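# Move a bottle from the steel table into the carton

## Task

Pick up one bottle standing on the steel table, set it down inside a carton cell that holds nothing, and release it from the gripper.

## Robot and tools

Robot: two arms, left_arm and right_arm, each with six revolute joints and a parallel two-finger gripper. In the scene frame the origin lies on the table surface midway between the arm bases, +x points out over the table, +z points up, and left_arm sits on the +y side. The names left and right refer to the arms, not to sides of any picture. Base of left_arm: (+0.008, +0.286, 0) m, quat_wxyz (+0.996, 0, 0, +0.094). Base of right_arm: (+0.020, -0.284, 0) m, quat_wxyz (+1.000, 0, 0, -0.027).

Gripper geometry: the fingers extend along the gripper's +z axis and close along its y axis. The reported end_effector_position is the point between the finger pads, roughly 1 cm short of the fingertips. Printed hand positions can be somewhat wrong, more so when the arm is stretched far.

Tool execute_actions. Argument actions is a list holding zero or one item. An empty list ({"actions": []}) only returns the current state. A move item is {"rows": [[...]], "steps": N}, where N is 1 to 15 control steps of 1/30 s each (default 15). Each row is used for one step; if there are fewer rows than steps, the final row is reused. A wait item is {"steps": N} with N up to 300, sending nothing new; it returns once that many steps have passed since the previous result. Optional pictures (boolean) turns camera images on or off; by default they come with every result. A rejected call sends nothing to the robot.

Each row is one flat list of 14 numbers covering both arms, always all 14 even if one arm stays put: left_arm waist, shoulder, elbow, wrist pitch, wrist yaw, wrist roll, opening, then the same seven for right_arm. The six joint values are absolute target angles in radians in each arm's own joint space, in the same form as the Joint positions line, not offsets. Stated ranges per arm: waist -2.880 to 2.880, shoulder 0.000 to 3.142, elbow 0.000 to 3.019, wrist pitch -1.693 to 1.571, wrist yaw -1.571 to 1.571, wrist roll -2.094 to 2.094. A target more than 0.019 rad beyond a range end, and farther out than that joint's last reported angle, gets the call refused. Actual ends may differ from the stated ones by up to 0.019 rad either way; a target beyond the real end is clipped to it and the result may say "joint sent to its limit" (possibly about an earlier, still running action). Absence of that line does not prove more travel exists. Opening is an absolute value from -1 (closed) to +1 (fully open).

Motion limits: each step, the command sent to a joint stays within a fixed lead of its measured angle: 0.264 rad waist, 0.32 shoulder, 0.276 elbow, 0.33 wrist pitch, 0.186 wrist yaw, 0.522 wrist roll. If the targets would place the gripper over 70 mm from where it is measured, all joint targets of that arm are scaled back toward the measured angles. Big moves therefore need several calls. Between calls, including while you are composing a reply, the arms keep heading for the last row sent, until everything nearly stops or a step is HELD; after that only a fresh action moves them further. Fingers still in motion finish their motion.

Results: a state line, left_arm: ... | right_arm: ..., giving each gripper's end_effector_position (m) and end_effector_quat_wxyz in the scene frame. Joint positions and Joint velocities list, per arm, the six joints (rad, rad/s) then the finger pad gap (m, m/s; 0.094 m fully open). grip_measured is the measured opening on the same -1..1 scale as commands; each gripper may read off by up to about 1 mm, a fixed amount. Away from the ends, fingers go to where grip_measured would equal the number you command. To hold something, command about 0.03 below grip_measured for a firm grip, less for a softer one. Pad force tops out around 50 to 62 N (lower on some grippers), with a brief spike at first contact, and weaker on parts under about 2 mm thick. "joint command not followed" means a clearance check altered or blocked joint targets on some steps; other parts of the row still ran. HELD marks steps where your row was not fully sent. Joint torques follow the joint order without the gripper; they include offsets, scale errors, friction and noise, so treat them loosely. A MOTOR HOT line appears from 85 °C; at 100 °C an OVER-TEMPERATURE FAULT drops that arm and its gripper until cooled, so avoid holding loads needlessly.

Tool zoom_image: {"camera": one of cam_high, cam_low, cam_left_wrist, cam_right_wrist, "region": [x0, y0, x1, y1]} in pixels of that camera's latest image, origin at top-left, at most 504 by 504. All four cameras give 504x504 images. Each wrist camera looks forward from its gripper mount.

Tool read_manual: optional section ("licences" only); returns licence notices, no motion.

Tool finished_scene: {"scene": current scene number}. Ends the scene irreversibly and reports whether the goal holds; the bottle must stay in the cell. Replying with no tool call also ends things.

Cautions: occasional brief tugs may act on a held part or shove loose items. Never let anything fall or be pushed off the table. Keep the two arms from colliding or pressing on each other. Avoid dropping, slipping, slamming and hard shoving; move smoothly.

Each tool is called after "Request:" as a command line: name --argument value for each argument, lists and objects as JSON in quotes; but a table of rows of numbers goes row by row, as --pt "numbers of a row", without its own name.

## Session

Request:
execute_actions --actions '[]'

Scene clock: 0.00 s of 4680.00 s.
left_arm: end_effector_position=(+0.3807, -0.2104, +0.2997) grip_measured=+1.000 end_effector_quat_wxyz=(+0.539, +0.385, +0.519, +0.540) | right_arm: end_effector_position=(+0.7067, -0.5694, +0.3621) grip_measured=+1.000 end_effector_quat_wxyz=(+0.637, +0.223, +0.737, -0.036)
Joint positions: left_arm=[-1.384  1.886  1.201  1.32  -1.29   2.041  0.094] | right_arm=[-0.351  1.68   1.438  0.056 -0.054  0.228  0.094]
Joint velocities: left_arm=[ 0.005  0.005  0.007  0.002 -0.007 -0.022  0.   ] | right_arm=[-0.005 -0.024 -0.012 -0.022 -0.022  0.022  0.   ]
Joint torques (N m, as the arm reports them, + toward a larger angle): no reading
Motor temperatures (°C, as the motors report them): left_arm=[25 24 26 25 25 25] | right_arm=[26 27 31 25 23 26]

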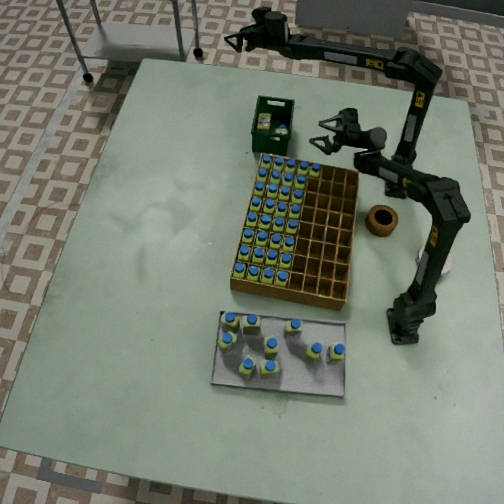

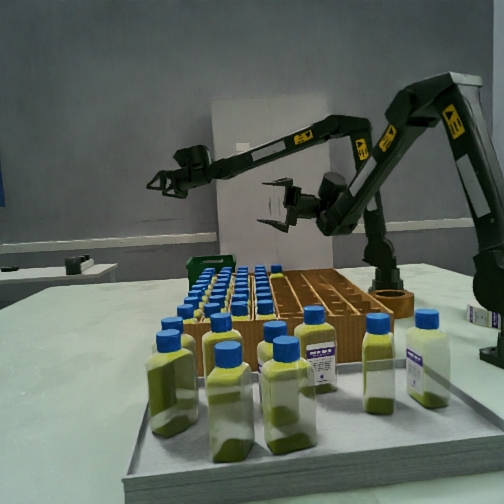

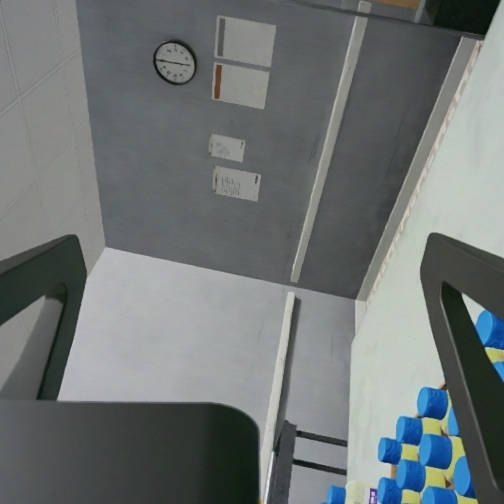

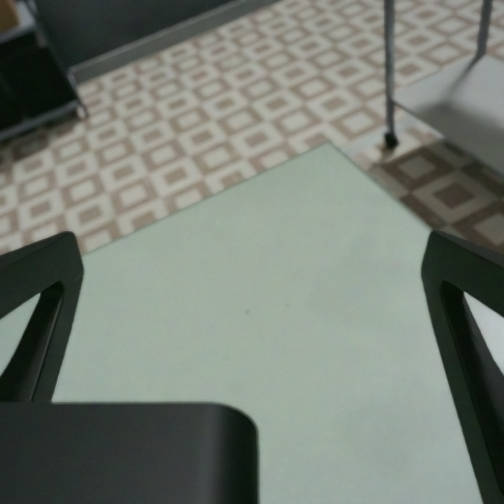

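Request:
execute_actions --actions '[{"rows": [[-0.8,1.4,1.15,0.7,-0.7,1.2,1, -0.351,1.68,1.438,0.056,-0.054,0.228,1]], "steps": 15}]' --pictures false

Request:
execute_actions --actions '[{"rows": [[0.0,1.018,1.08,-1.0,0,0,1, -0.351,1.68,1.438,0.056,-0.054,0.228,1]], "steps": 15}]' --pictures false

Request:
execute_actions --actions '[{"steps": 40}]'

Scene clock: 11.33 s of 4680.00 s.
left_arm: end_effector_position=(+0.5113, -0.0796, +0.4622) grip_measured=+1.000 end_effector_quat_wxyz=(+0.664, +0.320, +0.483, +0.473) | right_arm: end_effector_position=(+0.7067, -0.5694, +0.3621) grip_measured=+1.000 end_effector_quat_wxyz=(+0.637, +0.223, +0.737, -0.036)
Joint positions: left_arm=[-1.015  1.551  1.177  0.864 -0.797  1.569  0.094] | right_arm=[-0.351  1.68   1.438  0.056 -0.054  0.228  0.094]
Joint velocities: left_arm=[ 1.099 -0.747  0.007 -0.657  0.725 -1.004  0.   ] | right_arm=[-0.005  0.015  0.002  0.002  0.007 -0.066  0.   ]
Joint torques (N m, as the arm reports them, + toward a larger angle): left_arm=[  0.4  -14.9   10.32   0.78   0.15  -0.04] | right_arm=[ -0.04 -20.47  11.89   2.32   0.07  -0.12]
Motor temperatures (°C, as the motors report them): left_arm=[25 25 27 25 25 25] | right_arm=[26 27 34 25 23 26]
Steps of this call (steps 1 to 90: nothing new was sent; then 7.83 s passed at rest; steps 91 to 105: all 15 steps of this action). Readings (joint positions):
91: left_arm=[-1.379 1.880 1.198 1.301 -1.262 2.016] | right_arm=[-0.351 1.680 1.438 0.056 -0.054 0.228]
92: left_arm=[-1.371 1.869 1.192 1.265 -1.229 1.985] | right_arm=[-0.351 1.680 1.438 0.056 -0.054 0.228]
94: left_arm=[-1.339 1.835 1.182 1.199 -1.166 1.923] | right_arm=[-0.351 1.680 1.438 0.056 -0.054 0.228]
98: left_arm=[-1.241 1.743 1.177 1.068 -1.038 1.799] | right_arm=[-0.351 1.680 1.438 0.056 -0.054 0.228]
105: the state above

Scene clock: 11.83 s of 4680.00 s.
left_arm: end_effector_position=(+0.5168, +0.2289, +0.5781) grip_measured=+1.000 end_effector_quat_wxyz=(+0.720, +0.267, +0.558, +0.316) | right_arm: end_effector_position=(+0.7067, -0.5694, +0.3621) grip_measured=+1.000 end_effector_quat_wxyz=(+0.637, +0.223, +0.737, -0.036)
Joint positions: left_arm=[-0.336  1.05   1.121  0.168 -0.112  0.888  0.094] | right_arm=[-0.351  1.68   1.438  0.056 -0.054  0.228  0.094]
Joint velocities: left_arm=[ 1.832 -0.669 -0.007 -1.756  1.326 -1.678  0.   ] | right_arm=[-0.005 -0.015 -0.002 -0.007 -0.037  0.007  0.   ]
Joint torques (N m, as the arm reports them, + toward a larger angle): left_arm=[-1.4  -4.18 10.03  0.97 -0.04 -0.01] | right_arm=[ -0.03 -20.44  11.88   2.32   0.08  -0.12]
Motor temperatures (°C, as the motors report them): left_arm=[25 25 27 25 25 25] | right_arm=[26 27 34 25 23 26]
Steps of this call (steps 1 to 15: all 15 steps of this action). Readings (joint positions):
1: left_arm=[-0.977 1.523 1.175 0.833 -0.760 1.533] | right_arm=[-0.351 1.680 1.438 0.056 -0.054 0.228]
2: left_arm=[-0.939 1.492 1.167 0.795 -0.723 1.496] | right_arm=[-0.351 1.680 1.438 0.056 -0.054 0.228]
4: left_arm=[-0.862 1.424 1.151 0.718 -0.649 1.423] | right_arm=[-0.351 1.680 1.438 0.056 -0.054 0.228]
8: left_arm=[-0.704 1.282 1.131 0.562 -0.498 1.273] | right_arm=[-0.351 1.680 1.438 0.056 -0.054 0.228]
15: the state above

Scene clock: 13.17 s of 4680.00 s.
left_arm: end_effector_position=(+0.4097, +0.3655, +0.3138) grip_measured=+1.000 end_effector_quat_wxyz=(+0.315, -0.089, +0.944, +0.034) | right_arm: end_effector_position=(+0.7067, -0.5694, +0.3621) grip_measured=+1.000 end_effector_quat_wxyz=(+0.637, +0.223, +0.737, -0.036)
Joint positions: left_arm=[ 0.007  1.016  1.074 -0.984 -0.004  0.01   0.094] | right_arm=[-0.351  1.68   1.438  0.056 -0.054  0.228  0.094]
Joint velocities: left_arm=[-0.005 -0.015 -0.012 -0.007  0.051 -0.022  0.   ] | right_arm=[-0.015 -0.005 -0.007  0.002  0.037  0.066  0.   ]
Joint torques (N m, as the arm reports them, + toward a larger angle): left_arm=[-1.15 -5.59 12.93  0.62  0.11  0.03] | right_arm=[ -0.06 -20.45  11.89   2.32   0.08  -0.12]
Motor temperatures (°C, as the motors report them): left_arm=[25 25 28 25 25 25] | right_arm=[26 28 34 25 23 26]
Steps of this call (steps 1 to 40: the robot went on to your last target). Readings (joint positions):
1: left_arm=[-0.276 1.031 1.121 0.111 -0.077 0.831] | right_arm=[-0.351 1.680 1.438 0.056 -0.054 0.228]
2: left_arm=[-0.219 1.017 1.121 0.056 -0.056 0.778] | right_arm=[-0.351 1.680 1.438 0.056 -0.054 0.228]
4: left_arm=[-0.115 1.003 1.121 -0.063 -0.030 0.656] | right_arm=[-0.351 1.680 1.438 0.056 -0.054 0.228]
8: left_arm=[0.004 1.001 1.111 -0.393 -0.012 0.350] | right_arm=[-0.351 1.680 1.438 0.056 -0.054 0.228]
40: the state above

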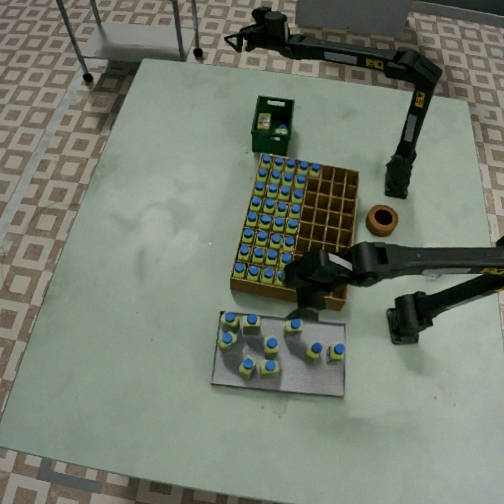

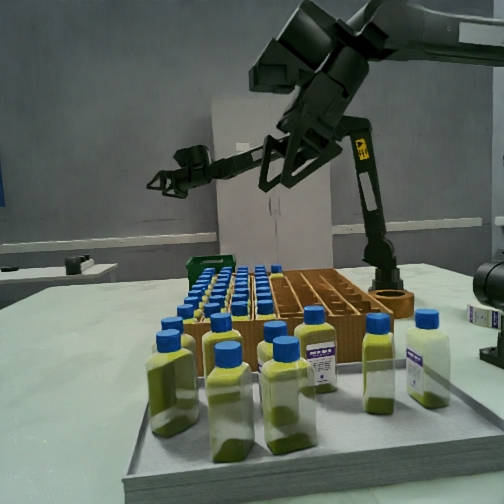

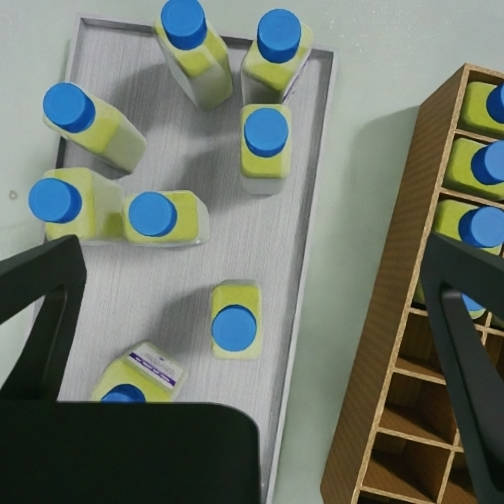

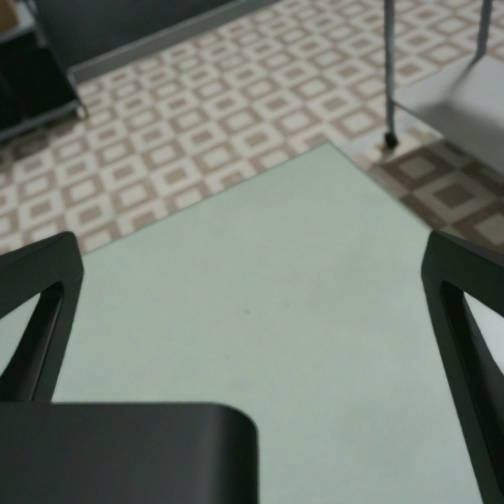

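Request:
zoom_image --camera "cam_left_wrist" --region '[170, 260, 300, 390]'

Region (170, 260, 300, 390) of cam_left_wrist's 504x504 image, scaled by 3.877, with more detail than that image has.

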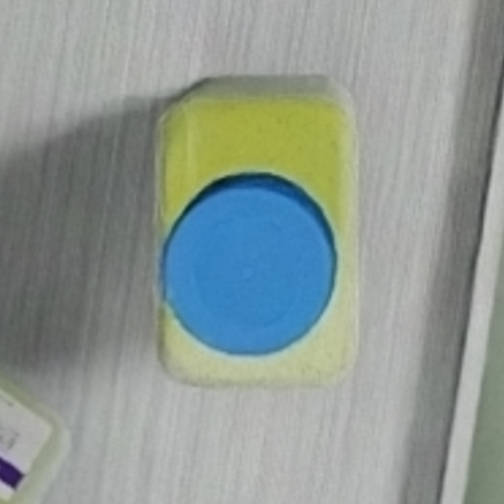

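Request:
execute_actions --actions '[{"rows": [[0.012,1.03,1.072,-1.02,0,0.02,0.9, -0.351,1.68,1.438,0.056,-0.054,0.228,1],[0.015,1.05,1.07,-1.04,0,0.02,0.8, -0.351,1.68,1.438,0.056,-0.054,0.228,1],[0.018,1.075,1.068,-1.065,0,0.025,0.7, -0.351,1.68,1.438,0.056,-0.054,0.228,1],[0.021,1.10,1.066,-1.09,0,0.03,0.6, -0.351,1.68,1.438,0.056,-0.054,0.228,1],[0.024,1.13,1.064,-1.115,0,0.03,0.5, -0.351,1.68,1.438,0.056,-0.054,0.228,1],[0.027,1.16,1.062,-1.14,0,0.035,0.4, -0.351,1.68,1.438,0.056,-0.054,0.228,1],[0.03,1.19,1.06,-1.165,0,0.04,0.3, -0.351,1.68,1.438,0.056,-0.054,0.228,1],[0.033,1.22,1.058,-1.19,0,0.04,0.2, -0.351,1.68,1.438,0.056,-0.054,0.228,1],[0.036,1.25,1.056,-1.215,0,0.045,0.1, -0.351,1.68,1.438,0.056,-0.054,0.228,1],[0.039,1.275,1.054,-1.24,0,0.05,0.1, -0.351,1.68,1.438,0.056,-0.054,0.228,1],[0.042,1.3,1.052,-1.26,0,0.05,0.1, -0.351,1.68,1.438,0.056,-0.054,0.228,1],[0.044,1.32,1.05,-1.275,0,0.053,0.1, -0.351,1.68,1.438,0.056,-0.054,0.228,1],[0.046,1.335,1.05,-1.287,0,0.053,0.1, -0.351,1.68,1.438,0.056,-0.054,0.228,1],[0.046,1.345,1.05,-1.296,0,0.053,0.1, -0.351,1.68,1.438,0.056,-0.054,0.228,1]], "steps": 15}]' --pictures false

Request:
execute_actions --actions '[{"steps": 15}]'

Scene clock: 63.17 s of 4680.00 s.
left_arm: end_effector_position=(+0.3722, +0.3698, +0.1586) grip_measured=+0.102 end_effector_quat_wxyz=(+0.007, -0.094, +0.996, +0.003) | right_arm: end_effector_position=(+0.7067, -0.5694, +0.3621) grip_measured=+1.000 end_effector_quat_wxyz=(+0.637, +0.223, +0.737, -0.036)
Joint positions: left_arm=[ 0.038  1.348  1.055 -1.263 -0.004  0.038  0.052] | right_arm=[-0.351  1.68   1.438  0.056 -0.054  0.228  0.094]
Joint velocities: left_arm=[ 0.054  0.513 -0.154 -0.286  0.037  0.037 -0.   ] | right_arm=[-0.005 -0.005  0.007 -0.022 -0.037 -0.007  0.   ]
Joint torques (N m, as the arm reports them, + toward a larger angle): left_arm=[  0.09 -11.6   11.37  -0.54   0.12   0.28] | right_arm=[ -0.05 -20.42  11.88   2.32   0.08  -0.12]
Motor temperatures (°C, as the motors report them): left_arm=[25 25 29 25 25 25] | right_arm=[26 29 35 25 23 26]
Steps of this call (steps 1 to 15: the robot went on to your last target; steps 16 to 90: nothing new was sent; then 46.50 s passed at rest; steps 91 to 105: all 15 steps of this action). Readings (joint positions):
91: left_arm=[0.007 1.016 1.074 -0.987 -0.004 0.010] | right_arm=[-0.351 1.680 1.438 0.056 -0.054 0.228]
92: left_arm=[0.007 1.017 1.074 -0.997 -0.004 0.010] | right_arm=[-0.351 1.680 1.438 0.056 -0.054 0.228]
94: left_arm=[0.008 1.029 1.074 -1.031 -0.004 0.012] | right_arm=[-0.351 1.680 1.438 0.056 -0.054 0.228]
98: left_arm=[0.017 1.122 1.074 -1.124 -0.004 0.021] | right_arm=[-0.351 1.680 1.438 0.056 -0.054 0.228]
105: the state above

Scene clock: 63.67 s of 4680.00 s.
left_arm: end_effector_position=(+0.3646, +0.3686, +0.1511) grip_measured=+0.102 end_effector_quat_wxyz=(-0.013, -0.092, +0.996, +0.000) | right_arm: end_effector_position=(+0.7067, -0.5694, +0.3621) grip_measured=+1.000 end_effector_quat_wxyz=(+0.637, +0.223, +0.737, -0.036)
Joint positions: left_arm=[ 0.04   1.36   1.045 -1.282 -0.004  0.043  0.052] | right_arm=[-0.351  1.68   1.438  0.056 -0.054  0.228  0.094]
Joint velocities: left_arm=[ 0.015 -0.005  0.022  0.007  0.007  0.007 -0.   ] | right_arm=[-0.015 -0.015 -0.022 -0.002 -0.037 -0.037  0.   ]
Joint torques (N m, as the arm reports them, + toward a larger angle): left_arm=[ -0.16 -10.5   10.75  -0.4    0.1    0.28] | right_arm=[ -0.06 -20.49  11.88   2.32   0.08  -0.12]
Motor temperatures (°C, as the motors report them): left_arm=[25 25 29 25 25 25] | right_arm=[26 29 35 25 23 26]
Steps of this call (steps 1 to 15: the robot went on to your last target). Readings (joint positions):
1: left_arm=[0.040 1.362 1.050 -1.271 -0.004 0.039] | right_arm=[-0.351 1.680 1.438 0.056 -0.054 0.228]
2: left_arm=[0.040 1.368 1.047 -1.275 -0.004 0.040] | right_arm=[-0.351 1.680 1.438 0.056 -0.054 0.228]
4: left_arm=[0.040 1.368 1.045 -1.281 -0.004 0.041] | right_arm=[-0.351 1.680 1.438 0.056 -0.054 0.228]
8: left_arm=[0.040 1.360 1.045 -1.282 -0.004 0.043] | right_arm=[-0.351 1.680 1.438 0.056 -0.054 0.228]
15: the state above

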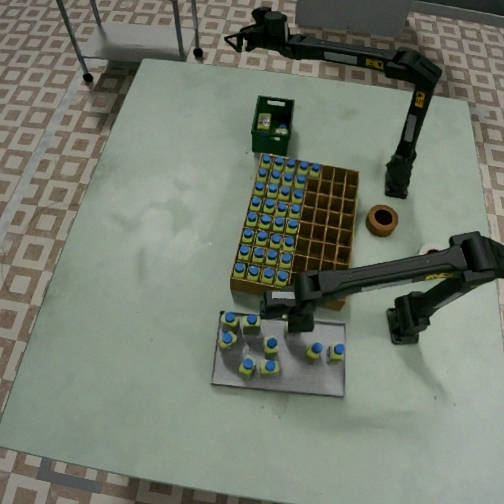

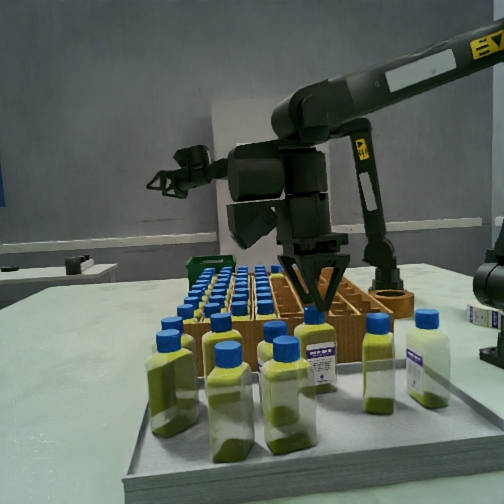

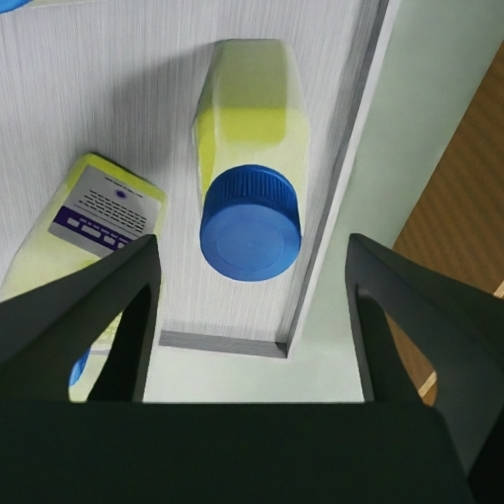

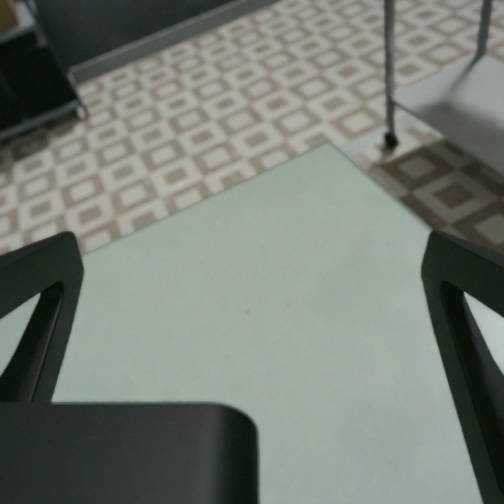

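Request:
zoom_image --camera "cam_low" --region '[260, 260, 400, 400]'

Region (260, 260, 400, 400) of cam_low's 504x504 image, scaled by 3.600, with more detail than that image has.

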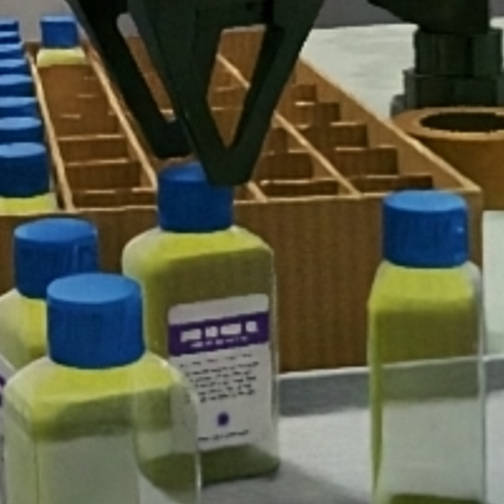

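Request:
execute_actions --actions '[{"rows": [[0.046,1.372,1.04,-1.25,0,0.053,0.1, -0.351,1.68,1.438,0.056,-0.054,0.228,1],[0.046,1.372,1.04,-1.25,0,0.053,0.1, -0.351,1.68,1.438,0.056,-0.054,0.228,1],[0.046,1.374,1.03,-1.235,0,0.053,0.1, -0.351,1.68,1.438,0.056,-0.054,0.228,1],[0.046,1.374,1.03,-1.235,0,0.053,0.1, -0.351,1.68,1.438,0.056,-0.054,0.228,1],[0.046,1.376,1.02,-1.22,0,0.053,0.1, -0.351,1.68,1.438,0.056,-0.054,0.228,1],[0.046,1.376,1.02,-1.22,0,0.053,0.1, -0.351,1.68,1.438,0.056,-0.054,0.228,1],[0.046,1.378,1.01,-1.205,0,0.053,0.1, -0.351,1.68,1.438,0.056,-0.054,0.228,1],[0.046,1.378,1.0,-1.195,0,0.053,0.1, -0.351,1.68,1.438,0.056,-0.054,0.228,1],[0.046,1.38,0.992,-1.185,0,0.053,0.1, -0.351,1.68,1.438,0.056,-0.054,0.228,1]], "steps": 15}]' --pictures false

Request:
execute_actions --actions '[{"steps": 8}]'

Request:
zoom_image --camera "cam_low" --region '[260, 260, 400, 400]'

Scene clock: 91.47 s of 4680.00 s.
left_arm: end_effector_position=(+0.3670, +0.3692, +0.1325) grip_measured=+0.102 end_effector_quat_wxyz=(+0.000, -0.092, +0.996, +0.002) | right_arm: end_effector_position=(+0.7067, -0.5694, +0.3621) grip_measured=+1.000 end_effector_quat_wxyz=(+0.637, +0.223, +0.737, -0.036)
Joint positions: left_arm=[ 0.04   1.366  1.    -1.204 -0.004  0.043  0.052] | right_arm=[-0.351  1.68   1.438  0.056 -0.054  0.228  0.094]
Joint velocities: left_arm=[-0.005  0.015  0.012  0.017 -0.037 -0.037 -0.002] | right_arm=[-0.015  0.005 -0.002  0.007 -0.037  0.051  0.   ]
Joint torques (N m, as the arm reports them, + toward a larger angle): left_arm=[ 0.37 -8.2   9.53  0.85  0.11  0.22] | right_arm=[ -0.03 -20.45  11.91   2.31   0.08  -0.12]
Motor temperatures (°C, as the motors report them): left_arm=[25 25 29 25 25 25] | right_arm=[26 29 36 25 23 26]
Steps of this call (steps 1 to 15: the robot went on to your last target; steps 16 to 90: nothing new was sent; then 24.30 s passed at rest; steps 91 to 105: all 15 steps of this action). Readings (joint positions):
91: left_arm=[0.040 1.360 1.045 -1.279 -0.004 0.043] | right_arm=[-0.351 1.680 1.438 0.056 -0.054 0.228]
92: left_arm=[0.040 1.360 1.045 -1.275 -0.004 0.043] | right_arm=[-0.351 1.680 1.438 0.056 -0.054 0.228]
94: left_arm=[0.040 1.360 1.044 -1.262 -0.004 0.043] | right_arm=[-0.351 1.680 1.438 0.056 -0.054 0.228]
98: left_arm=[0.040 1.360 1.029 -1.229 -0.004 0.043] | right_arm=[-0.351 1.680 1.438 0.056 -0.054 0.228]
105: the state above

Scene clock: 91.73 s of 4680.00 s.
left_arm: end_effector_position=(+0.3675, +0.3693, +0.1324) grip_measured=+0.102 end_effector_quat_wxyz=(+0.001, -0.092, +0.996, +0.002) | right_arm: end_effector_position=(+0.7067, -0.5694, +0.3621) grip_measured=+1.000 end_effector_quat_wxyz=(+0.637, +0.223, +0.737, -0.036)
Joint positions: left_arm=[ 0.04   1.366  1.    -1.202 -0.004  0.043  0.052] | right_arm=[-0.351  1.68   1.438  0.056 -0.054  0.228  0.094]
Joint velocities: left_arm=[-0.005  0.015 -0.007  0.012  0.007  0.022 -0.   ] | right_arm=[-0.005 -0.015 -0.027 -0.007 -0.066 -0.081  0.   ]
Joint torques (N m, as the arm reports them, + toward a larger angle): left_arm=[ 0.29 -8.71  9.57  0.93  0.12  0.21] | right_arm=[ -0.06 -20.45  11.89   2.32   0.08  -0.12]
Motor temperatures (°C, as the motors report them): left_arm=[25 25 29 25 25 25] | right_arm=[26 29 36 25 23 26]
Steps of this call (steps 1 to 8: the robot went on to your last target). Readings (joint positions):
1: left_arm=[0.040 1.366 1.000 -1.202 -0.004 0.043] | right_arm=[-0.351 1.680 1.438 0.056 -0.054 0.228]
2: left_arm=[0.040 1.366 1.000 -1.202 -0.004 0.043] | right_arm=[-0.351 1.680 1.438 0.056 -0.054 0.228]
4: left_arm=[0.040 1.366 1.000 -1.202 -0.004 0.043] | right_arm=[-0.351 1.680 1.438 0.056 -0.054 0.228]
8: the state above

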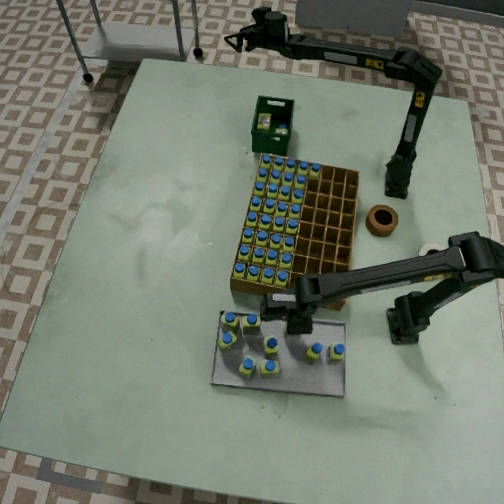

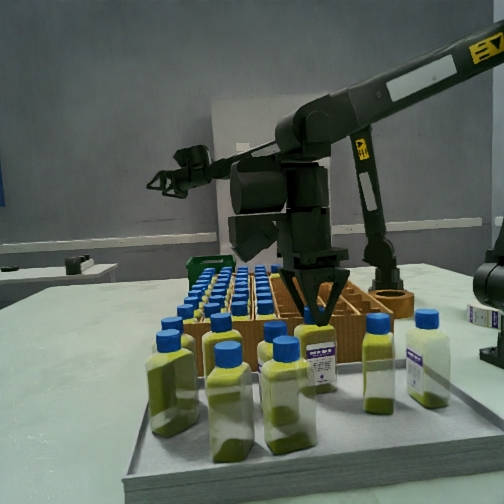

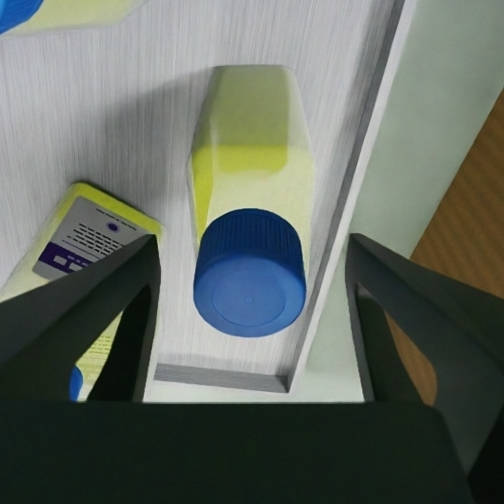

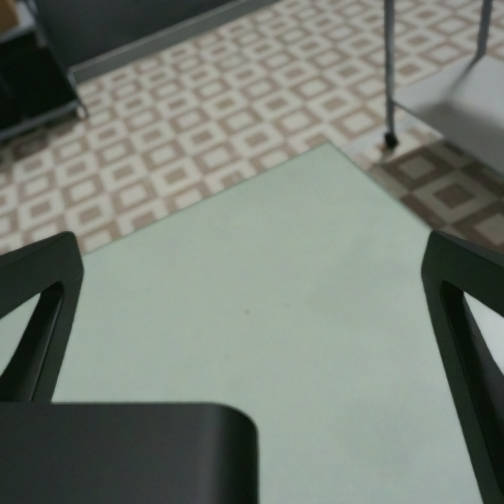

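Region (260, 260, 400, 400) of cam_low's 504x504 image, scaled by 3.600, with more detail than that image has.

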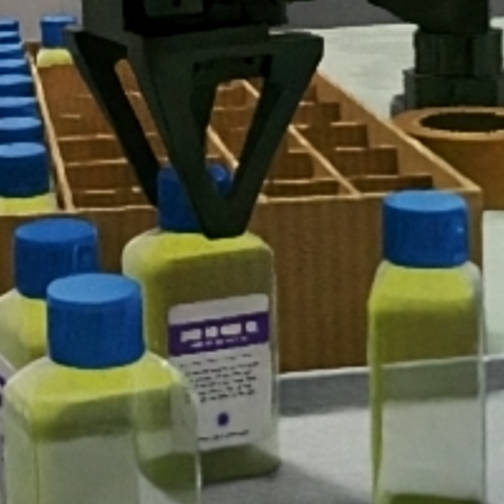

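Request:
execute_actions --actions '[{"rows": [[0.046,1.38,0.992,-1.185,0,0.053,-0.1, -0.351,1.68,1.438,0.056,-0.054,0.228,1],[0.046,1.38,0.992,-1.185,0,0.053,-0.2, -0.351,1.68,1.438,0.056,-0.054,0.228,1],[0.046,1.38,0.992,-1.185,0,0.053,-0.3, -0.351,1.68,1.438,0.056,-0.054,0.228,1],[0.046,1.38,0.992,-1.185,0,0.053,-0.34, -0.351,1.68,1.438,0.056,-0.054,0.228,1],[0.046,1.38,0.992,-1.185,0,0.053,-0.37, -0.351,1.68,1.438,0.056,-0.054,0.228,1],[0.046,1.38,0.992,-1.185,0,0.053,-0.40, -0.351,1.68,1.438,0.056,-0.054,0.228,1],[0.046,1.38,0.992,-1.185,0,0.053,-0.43, -0.351,1.68,1.438,0.056,-0.054,0.228,1],[0.046,1.38,0.992,-1.185,0,0.053,-0.46, -0.351,1.68,1.438,0.056,-0.054,0.228,1],[0.046,1.38,0.992,-1.185,0,0.053,-0.5, -0.351,1.68,1.438,0.056,-0.054,0.228,1]], "steps": 13}]' --pictures false

Request:
execute_actions --actions '[{"rows": [[0.04,1.35,1.04,-1.225,0,0.053,-0.5, -0.351,1.68,1.438,0.056,-0.054,0.228,1],[0.04,1.342,1.055,-1.24,0,0.053,-0.5, -0.351,1.68,1.438,0.056,-0.054,0.228,1],[0.04,1.335,1.075,-1.26,0,0.053,-0.5, -0.351,1.68,1.438,0.056,-0.054,0.228,1],[0.04,1.328,1.095,-1.285,0,0.053,-0.5, -0.351,1.68,1.438,0.056,-0.054,0.228,1],[0.04,1.322,1.115,-1.31,0,0.053,-0.5, -0.351,1.68,1.438,0.056,-0.054,0.228,1],[0.04,1.316,1.135,-1.335,0,0.053,-0.5, -0.351,1.68,1.438,0.056,-0.054,0.228,1],[0.04,1.311,1.155,-1.36,0,0.053,-0.5, -0.351,1.68,1.438,0.056,-0.054,0.228,1],[0.04,1.306,1.175,-1.387,0,0.053,-0.5, -0.351,1.68,1.438,0.056,-0.054,0.228,1],[0.04,1.302,1.195,-1.413,0,0.053,-0.5, -0.351,1.68,1.438,0.056,-0.054,0.228,1],[0.04,1.298,1.215,-1.44,0,0.053,-0.5, -0.351,1.68,1.438,0.056,-0.054,0.228,1],[0.04,1.295,1.235,-1.465,0,0.053,-0.5, -0.351,1.68,1.438,0.056,-0.054,0.228,1],[0.04,1.292,1.255,-1.49,0,0.053,-0.5, -0.351,1.68,1.438,0.056,-0.054,0.228,1],[0.04,1.29,1.275,-1.515,0,0.053,-0.5, -0.351,1.68,1.438,0.056,-0.054,0.228,1],[0.04,1.29,1.295,-1.54,0,0.08,-0.5, -0.351,1.68,1.438,0.056,-0.054,0.228,1],[0.04,1.29,1.31,-1.565,0,0.12,-0.5, -0.351,1.68,1.438,0.056,-0.054,0.228,1]], "steps": 15}]' --pictures false

Request:
execute_actions --actions '[{"rows": [[0.03,1.29,1.31,-1.565,0,0.17,-0.5, -0.351,1.68,1.438,0.056,-0.054,0.228,1],[0.015,1.29,1.31,-1.565,0,0.22,-0.5, -0.351,1.68,1.438,0.056,-0.054,0.228,1],[-0.005,1.29,1.31,-1.565,0,0.27,-0.5, -0.351,1.68,1.438,0.056,-0.054,0.228,1],[-0.03,1.29,1.31,-1.565,0,0.32,-0.5, -0.351,1.68,1.438,0.056,-0.054,0.228,1],[-0.06,1.29,1.31,-1.565,0,0.37,-0.5, -0.351,1.68,1.438,0.056,-0.054,0.228,1],[-0.095,1.29,1.31,-1.565,0,0.42,-0.5, -0.351,1.68,1.438,0.056,-0.054,0.228,1],[-0.135,1.29,1.31,-1.565,0,0.47,-0.5, -0.351,1.68,1.438,0.056,-0.054,0.228,1],[-0.175,1.29,1.31,-1.565,0,0.52,-0.5, -0.351,1.68,1.438,0.056,-0.054,0.228,1],[-0.215,1.29,1.31,-1.565,0,0.57,-0.5, -0.351,1.68,1.438,0.056,-0.054,0.228,1],[-0.255,1.29,1.31,-1.565,0,0.62,-0.5, -0.351,1.68,1.438,0.056,-0.054,0.228,1],[-0.295,1.29,1.31,-1.565,0,0.67,-0.5, -0.351,1.68,1.438,0.056,-0.054,0.228,1],[-0.335,1.29,1.31,-1.565,0,0.72,-0.5, -0.351,1.68,1.438,0.056,-0.054,0.228,1],[-0.375,1.29,1.31,-1.565,0,0.77,-0.5, -0.351,1.68,1.438,0.056,-0.054,0.228,1],[-0.415,1.29,1.31,-1.565,0,0.82,-0.5, -0.351,1.68,1.438,0.056,-0.054,0.228,1],[-0.455,1.29,1.31,-1.565,0,0.87,-0.5, -0.351,1.68,1.438,0.056,-0.054,0.228,1]], "steps": 15}]' --pictures false

Request:
execute_actions --actions '[{"rows": [[-0.495,1.29,1.31,-1.565,0,0.92,-0.5, -0.351,1.68,1.438,0.056,-0.054,0.228,1],[-0.535,1.29,1.31,-1.565,0,0.97,-0.5, -0.351,1.68,1.438,0.056,-0.054,0.228,1],[-0.575,1.29,1.31,-1.565,0,1.02,-0.5, -0.351,1.68,1.438,0.056,-0.054,0.228,1],[-0.61,1.29,1.31,-1.565,0,1.06,-0.5, -0.351,1.68,1.438,0.056,-0.054,0.228,1],[-0.64,1.29,1.31,-1.565,0,1.09,-0.5, -0.351,1.68,1.438,0.056,-0.054,0.228,1],[-0.665,1.29,1.31,-1.565,0,1.11,-0.5, -0.351,1.68,1.438,0.056,-0.054,0.228,1],[-0.685,1.29,1.31,-1.565,0,1.125,-0.5, -0.351,1.68,1.438,0.056,-0.054,0.228,1],[-0.7,1.29,1.31,-1.565,0,1.135,-0.5, -0.351,1.68,1.438,0.056,-0.054,0.228,1],[-0.708,1.29,1.31,-1.565,0,1.135,-0.5, -0.351,1.68,1.438,0.056,-0.054,0.228,1],[-0.712,1.29,1.31,-1.565,0,1.135,-0.5, -0.351,1.68,1.438,0.056,-0.054,0.228,1]], "steps": 15}]' --pictures false

Request:
execute_actions --actions '[{"steps": 12}]'

Scene clock: 167.03 s of 4680.00 s.
left_arm: end_effector_position=(+0.3675, +0.3693, +0.1324) grip_measured=-0.444 end_effector_quat_wxyz=(+0.001, -0.092, +0.996, +0.002) | right_arm: end_effector_position=(+0.7067, -0.5694, +0.3621) grip_measured=+1.000 end_effector_quat_wxyz=(+0.637, +0.223, +0.737, -0.036)
Joint positions: left_arm=[ 0.04   1.366  1.    -1.202 -0.004  0.044  0.026] | right_arm=[-0.351  1.68   1.438  0.056 -0.054  0.228  0.094]
Joint velocities: left_arm=[-0.015 -0.005  0.007 -0.012 -0.051 -0.007 -0.001] | right_arm=[ 0.005 -0.005  0.002  0.002  0.095 -0.007  0.   ]
Joint torques (N m, as the arm reports them, + toward a larger angle): left_arm=[ 1.12 -8.24  9.58  0.73  0.06  0.25] | right_arm=[ -0.07 -20.45  11.89   2.31   0.08  -0.12]
Motor temperatures (°C, as the motors report them): left_arm=[25 25 28 25 25 25] | right_arm=[26 30 36 25 23 26]
Steps of this call (steps 1 to 15: the robot went on to your last target; steps 16 to 90: nothing new was sent; then 71.87 s passed at rest; steps 91 to 103: all 13 steps of this action). Readings (joint positions):
91: left_arm=[0.040 1.366 1.000 -1.202 -0.004 0.043] | right_arm=[-0.351 1.680 1.438 0.056 -0.054 0.228]
92: left_arm=[0.040 1.366 1.000 -1.202 -0.004 0.044] | right_arm=[-0.351 1.680 1.438 0.056 -0.054 0.228]
94: left_arm=[0.040 1.366 1.000 -1.202 -0.004 0.044] | right_arm=[-0.351 1.680 1.438 0.056 -0.054 0.228]
98: left_arm=[0.040 1.366 1.000 -1.202 -0.004 0.044] | right_arm=[-0.351 1.680 1.438 0.056 -0.054 0.228]
103: the state above

Scene clock: 167.53 s of 4680.00 s.
left_arm: end_effector_position=(+0.3646, +0.3687, +0.2318) grip_measured=-0.444 end_effector_quat_wxyz=(-0.012, -0.085, +0.996, +0.000) | right_arm: end_effector_position=(+0.7067, -0.5694, +0.3621) grip_measured=+1.000 end_effector_quat_wxyz=(+0.637, +0.223, +0.737, -0.036)
Joint positions: left_arm=[ 0.04   1.314  1.219 -1.499 -0.004  0.058  0.026] | right_arm=[-0.351  1.68   1.438  0.056 -0.054  0.228  0.094]
Joint velocities: left_arm=[ 0.005 -0.161  0.632 -0.735 -0.051  0.359  0.   ] | right_arm=[ 0.005  0.005  0.007  0.017  0.007 -0.007  0.   ]
Joint torques (N m, as the arm reports them, + toward a larger angle): left_arm=[  0.07 -10.22  16.1   -0.32   0.12   0.18] | right_arm=[ -0.08 -20.49  11.9    2.31   0.08  -0.12]
Motor temperatures (°C, as the motors report them): left_arm=[25 25 28 25 25 25] | right_arm=[26 30 36 25 23 26]
Steps of this call (steps 1 to 15: all 15 steps of this action). Readings (joint positions):
1: left_arm=[0.040 1.366 1.000 -1.203 -0.004 0.044] | right_arm=[-0.351 1.680 1.438 0.056 -0.054 0.228]
2: left_arm=[0.040 1.366 1.000 -1.207 -0.004 0.044] | right_arm=[-0.351 1.680 1.438 0.056 -0.054 0.228]
4: left_arm=[0.040 1.365 1.005 -1.233 -0.004 0.044] | right_arm=[-0.351 1.680 1.438 0.056 -0.054 0.228]
8: left_arm=[0.040 1.357 1.055 -1.325 -0.004 0.044] | right_arm=[-0.351 1.680 1.438 0.056 -0.054 0.228]
15: the state above

Scene clock: 168.03 s of 4680.00 s.
left_arm: end_effector_position=(+0.3644, +0.2133, +0.2577) grip_measured=-0.444 end_effector_quat_wxyz=(-0.002, +0.415, +0.910, +0.001) | right_arm: end_effector_position=(+0.7067, -0.5694, +0.3621) grip_measured=+1.000 end_effector_quat_wxyz=(+0.637, +0.223, +0.737, -0.036)
Joint positions: left_arm=[-0.389  1.29   1.265 -1.548 -0.002  0.655  0.026] | right_arm=[-0.351  1.68   1.438  0.056 -0.054  0.228  0.094]
Joint velocities: left_arm=[-1.265 -0.005  0.002  0.007 -0.037  1.399 -0.001] | right_arm=[-0.015  0.005  0.007 -0.027 -0.007  0.081  0.   ]
Joint torques (N m, as the arm reports them, + toward a larger angle): left_arm=[ 1.22 -7.92 15.06 -0.41  0.15  0.2 ] | right_arm=[ -0.05 -20.47  11.89   2.32   0.08  -0.12]
Motor temperatures (°C, as the motors report them): left_arm=[25 25 29 25 25 25] | right_arm=[26 30 36 25 23 26]
Steps of this call (steps 1 to 15: all 15 steps of this action). Readings (joint positions):
1: left_arm=[0.040 1.309 1.238 -1.519 -0.004 0.076] | right_arm=[-0.351 1.680 1.438 0.056 -0.054 0.228]
2: left_arm=[0.039 1.303 1.252 -1.531 -0.004 0.101] | right_arm=[-0.351 1.680 1.438 0.056 -0.054 0.228]
4: left_arm=[0.026 1.293 1.264 -1.542 -0.004 0.164] | right_arm=[-0.351 1.680 1.438 0.056 -0.054 0.228]
8: left_arm=[-0.075 1.290 1.265 -1.548 -0.004 0.324] | right_arm=[-0.351 1.680 1.438 0.056 -0.054 0.228]
15: the state above

Scene clock: 168.53 s of 4680.00 s.
left_arm: end_effector_position=(+0.3207, +0.1001, +0.2577) grip_measured=-0.444 end_effector_quat_wxyz=(-0.001, +0.729, +0.684, -0.001) | right_arm: end_effector_position=(+0.7067, -0.5694, +0.3621) grip_measured=+1.000 end_effector_quat_wxyz=(+0.637, +0.223, +0.737, -0.036)
Joint positions: left_arm=[-0.723  1.29   1.265 -1.548  0.001  1.1    0.026] | right_arm=[-0.351  1.68   1.438  0.056 -0.054  0.228  0.094]
Joint velocities: left_arm=[ 0.034 -0.005  0.012 -0.012 -0.066  0.212 -0.   ] | right_arm=[-0.015 -0.015 -0.012 -0.007 -0.007 -0.007  0.   ]
Joint torques (N m, as the arm reports them, + toward a larger angle): left_arm=[ 0.95 -8.02 15.49 -0.39  0.02  0.23] | right_arm=[ -0.04 -20.49  11.87   2.32   0.08  -0.12]
Motor temperatures (°C, as the motors report them): left_arm=[25 25 29 25 25 25] | right_arm=[26 30 36 25 23 26]
Steps of this call (steps 1 to 15: all 15 steps of this action). Readings (joint positions):
1: left_arm=[-0.430 1.290 1.265 -1.548 -0.002 0.704] | right_arm=[-0.351 1.680 1.438 0.056 -0.054 0.228]
2: left_arm=[-0.469 1.290 1.265 -1.548 -0.002 0.753] | right_arm=[-0.351 1.680 1.438 0.056 -0.054 0.228]
4: left_arm=[-0.546 1.290 1.265 -1.548 -0.002 0.850] | right_arm=[-0.351 1.680 1.438 0.056 -0.054 0.228]
8: left_arm=[-0.675 1.290 1.265 -1.548 -0.001 1.002] | right_arm=[-0.351 1.680 1.438 0.056 -0.054 0.228]
15: the state above

Scene clock: 168.93 s of 4680.00 s.
left_arm: end_effector_position=(+0.3213, +0.1011, +0.2577) grip_measured=-0.444 end_effector_quat_wxyz=(-0.001, +0.736, +0.677, -0.001) | right_arm: end_effector_position=(+0.7067, -0.5694, +0.3621) grip_measured=+1.000 end_effector_quat_wxyz=(+0.637, +0.223, +0.737, -0.036)
Joint positions: left_arm=[-0.72   1.29   1.265 -1.548  0.001  1.123  0.026] | right_arm=[-0.351  1.68   1.438  0.056 -0.054  0.228  0.094]
Joint velocities: left_arm=[-0.005 -0.015 -0.022  0.002  0.007  0.051 -0.001] | right_arm=[-0.005  0.005 -0.007 -0.007  0.051 -0.066  0.   ]
Joint torques (N m, as the arm reports them, + toward a larger angle): left_arm=[ 0.78 -8.57 15.42 -0.62  0.04  0.28] | right_arm=[ -0.06 -20.45  11.88   2.3    0.08  -0.12]
Motor temperatures (°C, as the motors report them): left_arm=[25 25 29 25 25 25] | right_arm=[26 30 36 25 23 26]
Steps of this call (steps 1 to 12: the robot went on to your last target). Readings (joint positions):
1: left_arm=[-0.721 1.290 1.265 -1.548 0.001 1.105] | right_arm=[-0.351 1.680 1.438 0.056 -0.054 0.228]
2: left_arm=[-0.720 1.290 1.265 -1.548 0.001 1.109] | right_arm=[-0.351 1.680 1.438 0.056 -0.054 0.228]
4: left_arm=[-0.720 1.290 1.265 -1.548 0.001 1.115] | right_arm=[-0.351 1.680 1.438 0.056 -0.054 0.228]
8: left_arm=[-0.720 1.290 1.265 -1.548 0.001 1.121] | right_arm=[-0.351 1.680 1.438 0.056 -0.054 0.228]
12: the state above

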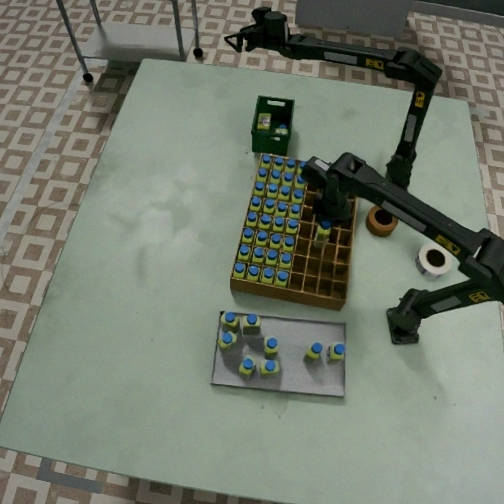

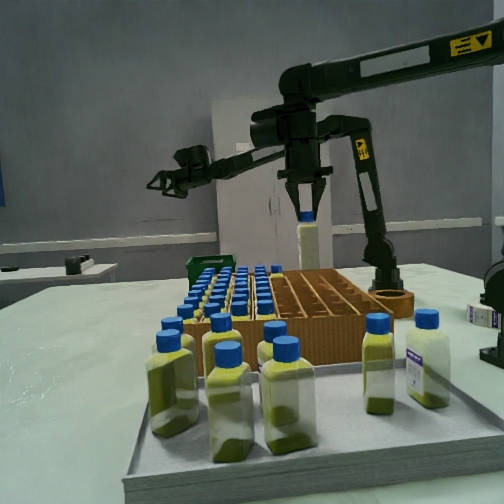

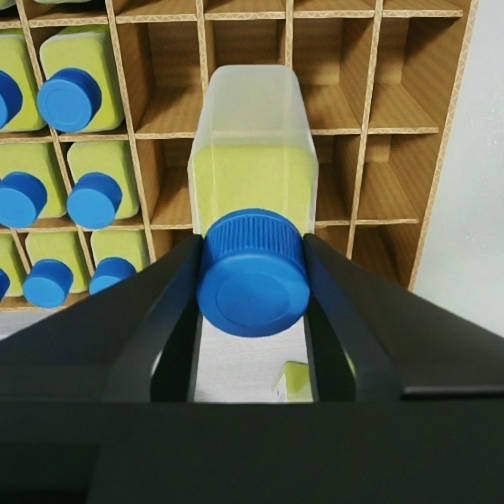

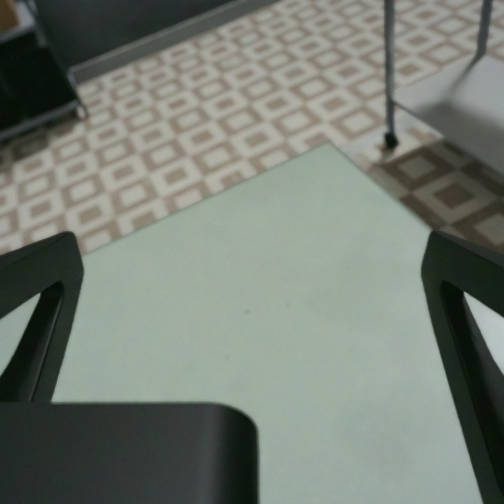

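Request:
execute_actions --actions '[{"rows": [[-0.709,1.306,1.25,-1.52,0,1.1,-0.5, -0.351,1.68,1.438,0.056,-0.054,0.228,1],[-0.709,1.306,1.25,-1.52,0,1.1,-0.5, -0.351,1.68,1.438,0.056,-0.054,0.228,1],[-0.709,1.31,1.235,-1.5,0,1.09,-0.5, -0.351,1.68,1.438,0.056,-0.054,0.228,1],[-0.709,1.31,1.235,-1.5,0,1.09,-0.5, -0.351,1.68,1.438,0.056,-0.054,0.228,1],[-0.709,1.314,1.22,-1.48,0,1.087,-0.5, -0.351,1.68,1.438,0.056,-0.054,0.228,1],[-0.709,1.314,1.22,-1.48,0,1.087,-0.5, -0.351,1.68,1.438,0.056,-0.054,0.228,1],[-0.709,1.318,1.2,-1.455,0,1.087,-0.5, -0.351,1.68,1.438,0.056,-0.054,0.228,1],[-0.709,1.318,1.2,-1.455,0,1.087,-0.5, -0.351,1.68,1.438,0.056,-0.054,0.228,1],[-0.709,1.322,1.183,-1.433,0,1.087,-0.5, -0.351,1.68,1.438,0.056,-0.054,0.228,1]], "steps": 15}]' --pictures false

Request:
execute_actions --actions '[{"steps": 8}]'

Scene clock: 193.20 s of 4680.00 s.
left_arm: end_effector_position=(+0.3261, +0.0994, +0.2163) grip_measured=-0.444 end_effector_quat_wxyz=(-0.008, +0.727, +0.687, -0.003) | right_arm: end_effector_position=(+0.7067, -0.5694, +0.3621) grip_measured=+1.000 end_effector_quat_wxyz=(+0.637, +0.223, +0.737, -0.036)
Joint positions: left_arm=[-0.717  1.321  1.184 -1.45   0.001  1.098  0.026] | right_arm=[-0.351  1.68   1.438  0.056 -0.054  0.228  0.094]
Joint velocities: left_arm=[ 0.005  0.015  0.002  0.027  0.037 -0.037  0.001] | right_arm=[-0.015 -0.015  0.012 -0.017 -0.022 -0.007  0.   ]
Joint torques (N m, as the arm reports them, + toward a larger angle): left_arm=[ 0.65 -8.41 10.9   0.75  0.04  0.06] | right_arm=[ -0.1  -20.5   11.89   2.32   0.08  -0.12]
Motor temperatures (°C, as the motors report them): left_arm=[25 25 31 25 25 25] | right_arm=[26 30 36 25 23 26]
Steps of this call (steps 1 to 30: the robot went on to your last target; steps 31 to 90: nothing new was sent; then 20.77 s passed at rest; steps 91 to 105: all 15 steps of this action). Readings (joint positions):
91: left_arm=[-0.719 1.291 1.264 -1.547 0.001 1.123] | right_arm=[-0.351 1.680 1.438 0.056 -0.054 0.228]
92: left_arm=[-0.719 1.291 1.262 -1.543 0.001 1.120] | right_arm=[-0.351 1.680 1.438 0.056 -0.054 0.228]
94: left_arm=[-0.718 1.291 1.253 -1.528 0.001 1.113] | right_arm=[-0.351 1.680 1.438 0.056 -0.054 0.228]
98: left_arm=[-0.717 1.299 1.221 -1.487 0.001 1.103] | right_arm=[-0.351 1.680 1.438 0.056 -0.054 0.228]
105: the state above

Scene clock: 193.47 s of 4680.00 s.
left_arm: end_effector_position=(+0.3265, +0.0991, +0.2162) grip_measured=-0.444 end_effector_quat_wxyz=(-0.007, +0.726, +0.687, -0.003) | right_arm: end_effector_position=(+0.7067, -0.5694, +0.3621) grip_measured=+1.000 end_effector_quat_wxyz=(+0.637, +0.223, +0.737, -0.036)
Joint positions: left_arm=[-0.717  1.321  1.184 -1.448  0.001  1.097  0.026] | right_arm=[-0.351  1.68   1.438  0.056 -0.054  0.228  0.094]
Joint velocities: left_arm=[ 0.005 -0.005 -0.007 -0.012  0.022 -0.022  0.001] | right_arm=[-0.005  0.015  0.012 -0.007  0.037 -0.051  0.   ]
Joint torques (N m, as the arm reports them, + toward a larger angle): left_arm=[ 0.61 -8.99 10.86  0.65 -0.01  0.09] | right_arm=[ -0.06 -20.44  11.89   2.32   0.08  -0.12]
Motor temperatures (°C, as the motors report them): left_arm=[25 25 31 25 25 25] | right_arm=[26 30 36 25 23 26]
Steps of this call (steps 1 to 8: the robot went on to your last target). Readings (joint positions):
1: left_arm=[-0.717 1.321 1.184 -1.450 0.001 1.098] | right_arm=[-0.351 1.680 1.438 0.056 -0.054 0.228]
2: left_arm=[-0.717 1.321 1.184 -1.449 0.001 1.098] | right_arm=[-0.351 1.680 1.438 0.056 -0.054 0.228]
4: left_arm=[-0.717 1.321 1.184 -1.448 0.001 1.097] | right_arm=[-0.351 1.680 1.438 0.056 -0.054 0.228]
8: the state above

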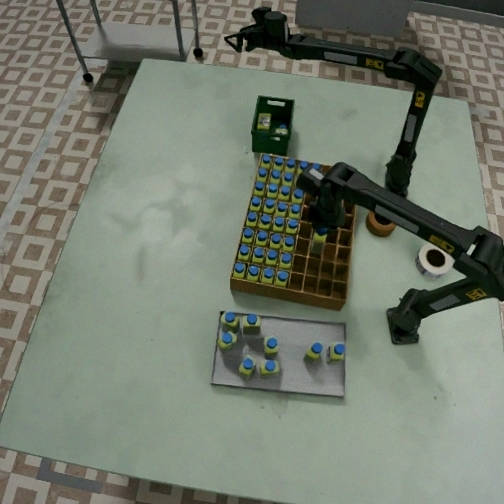

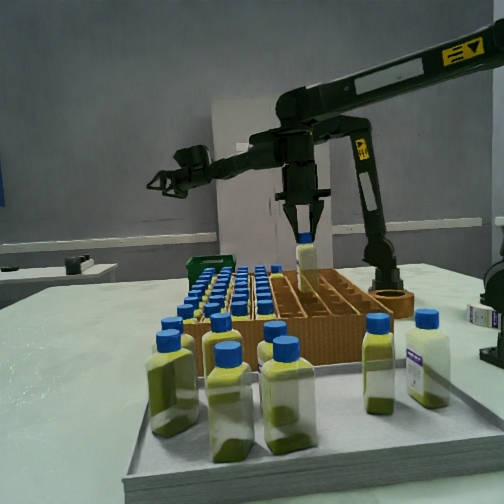

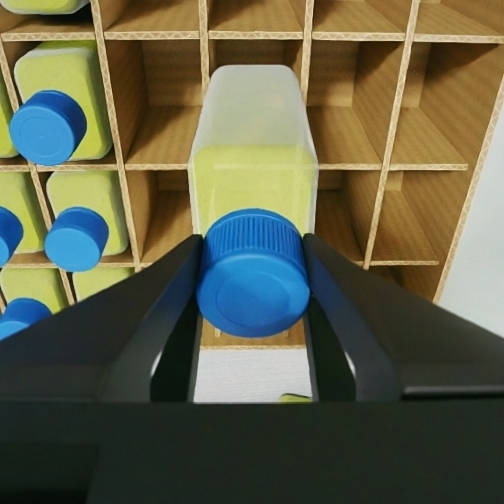

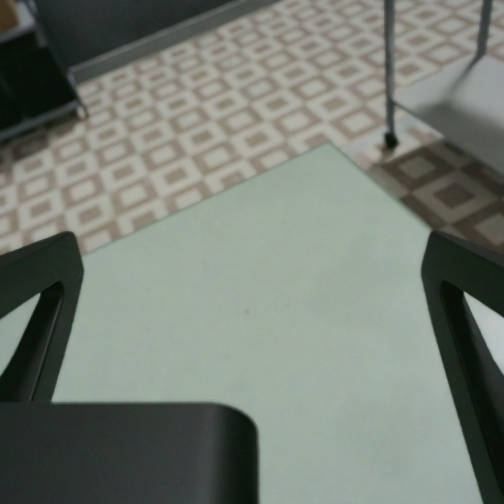

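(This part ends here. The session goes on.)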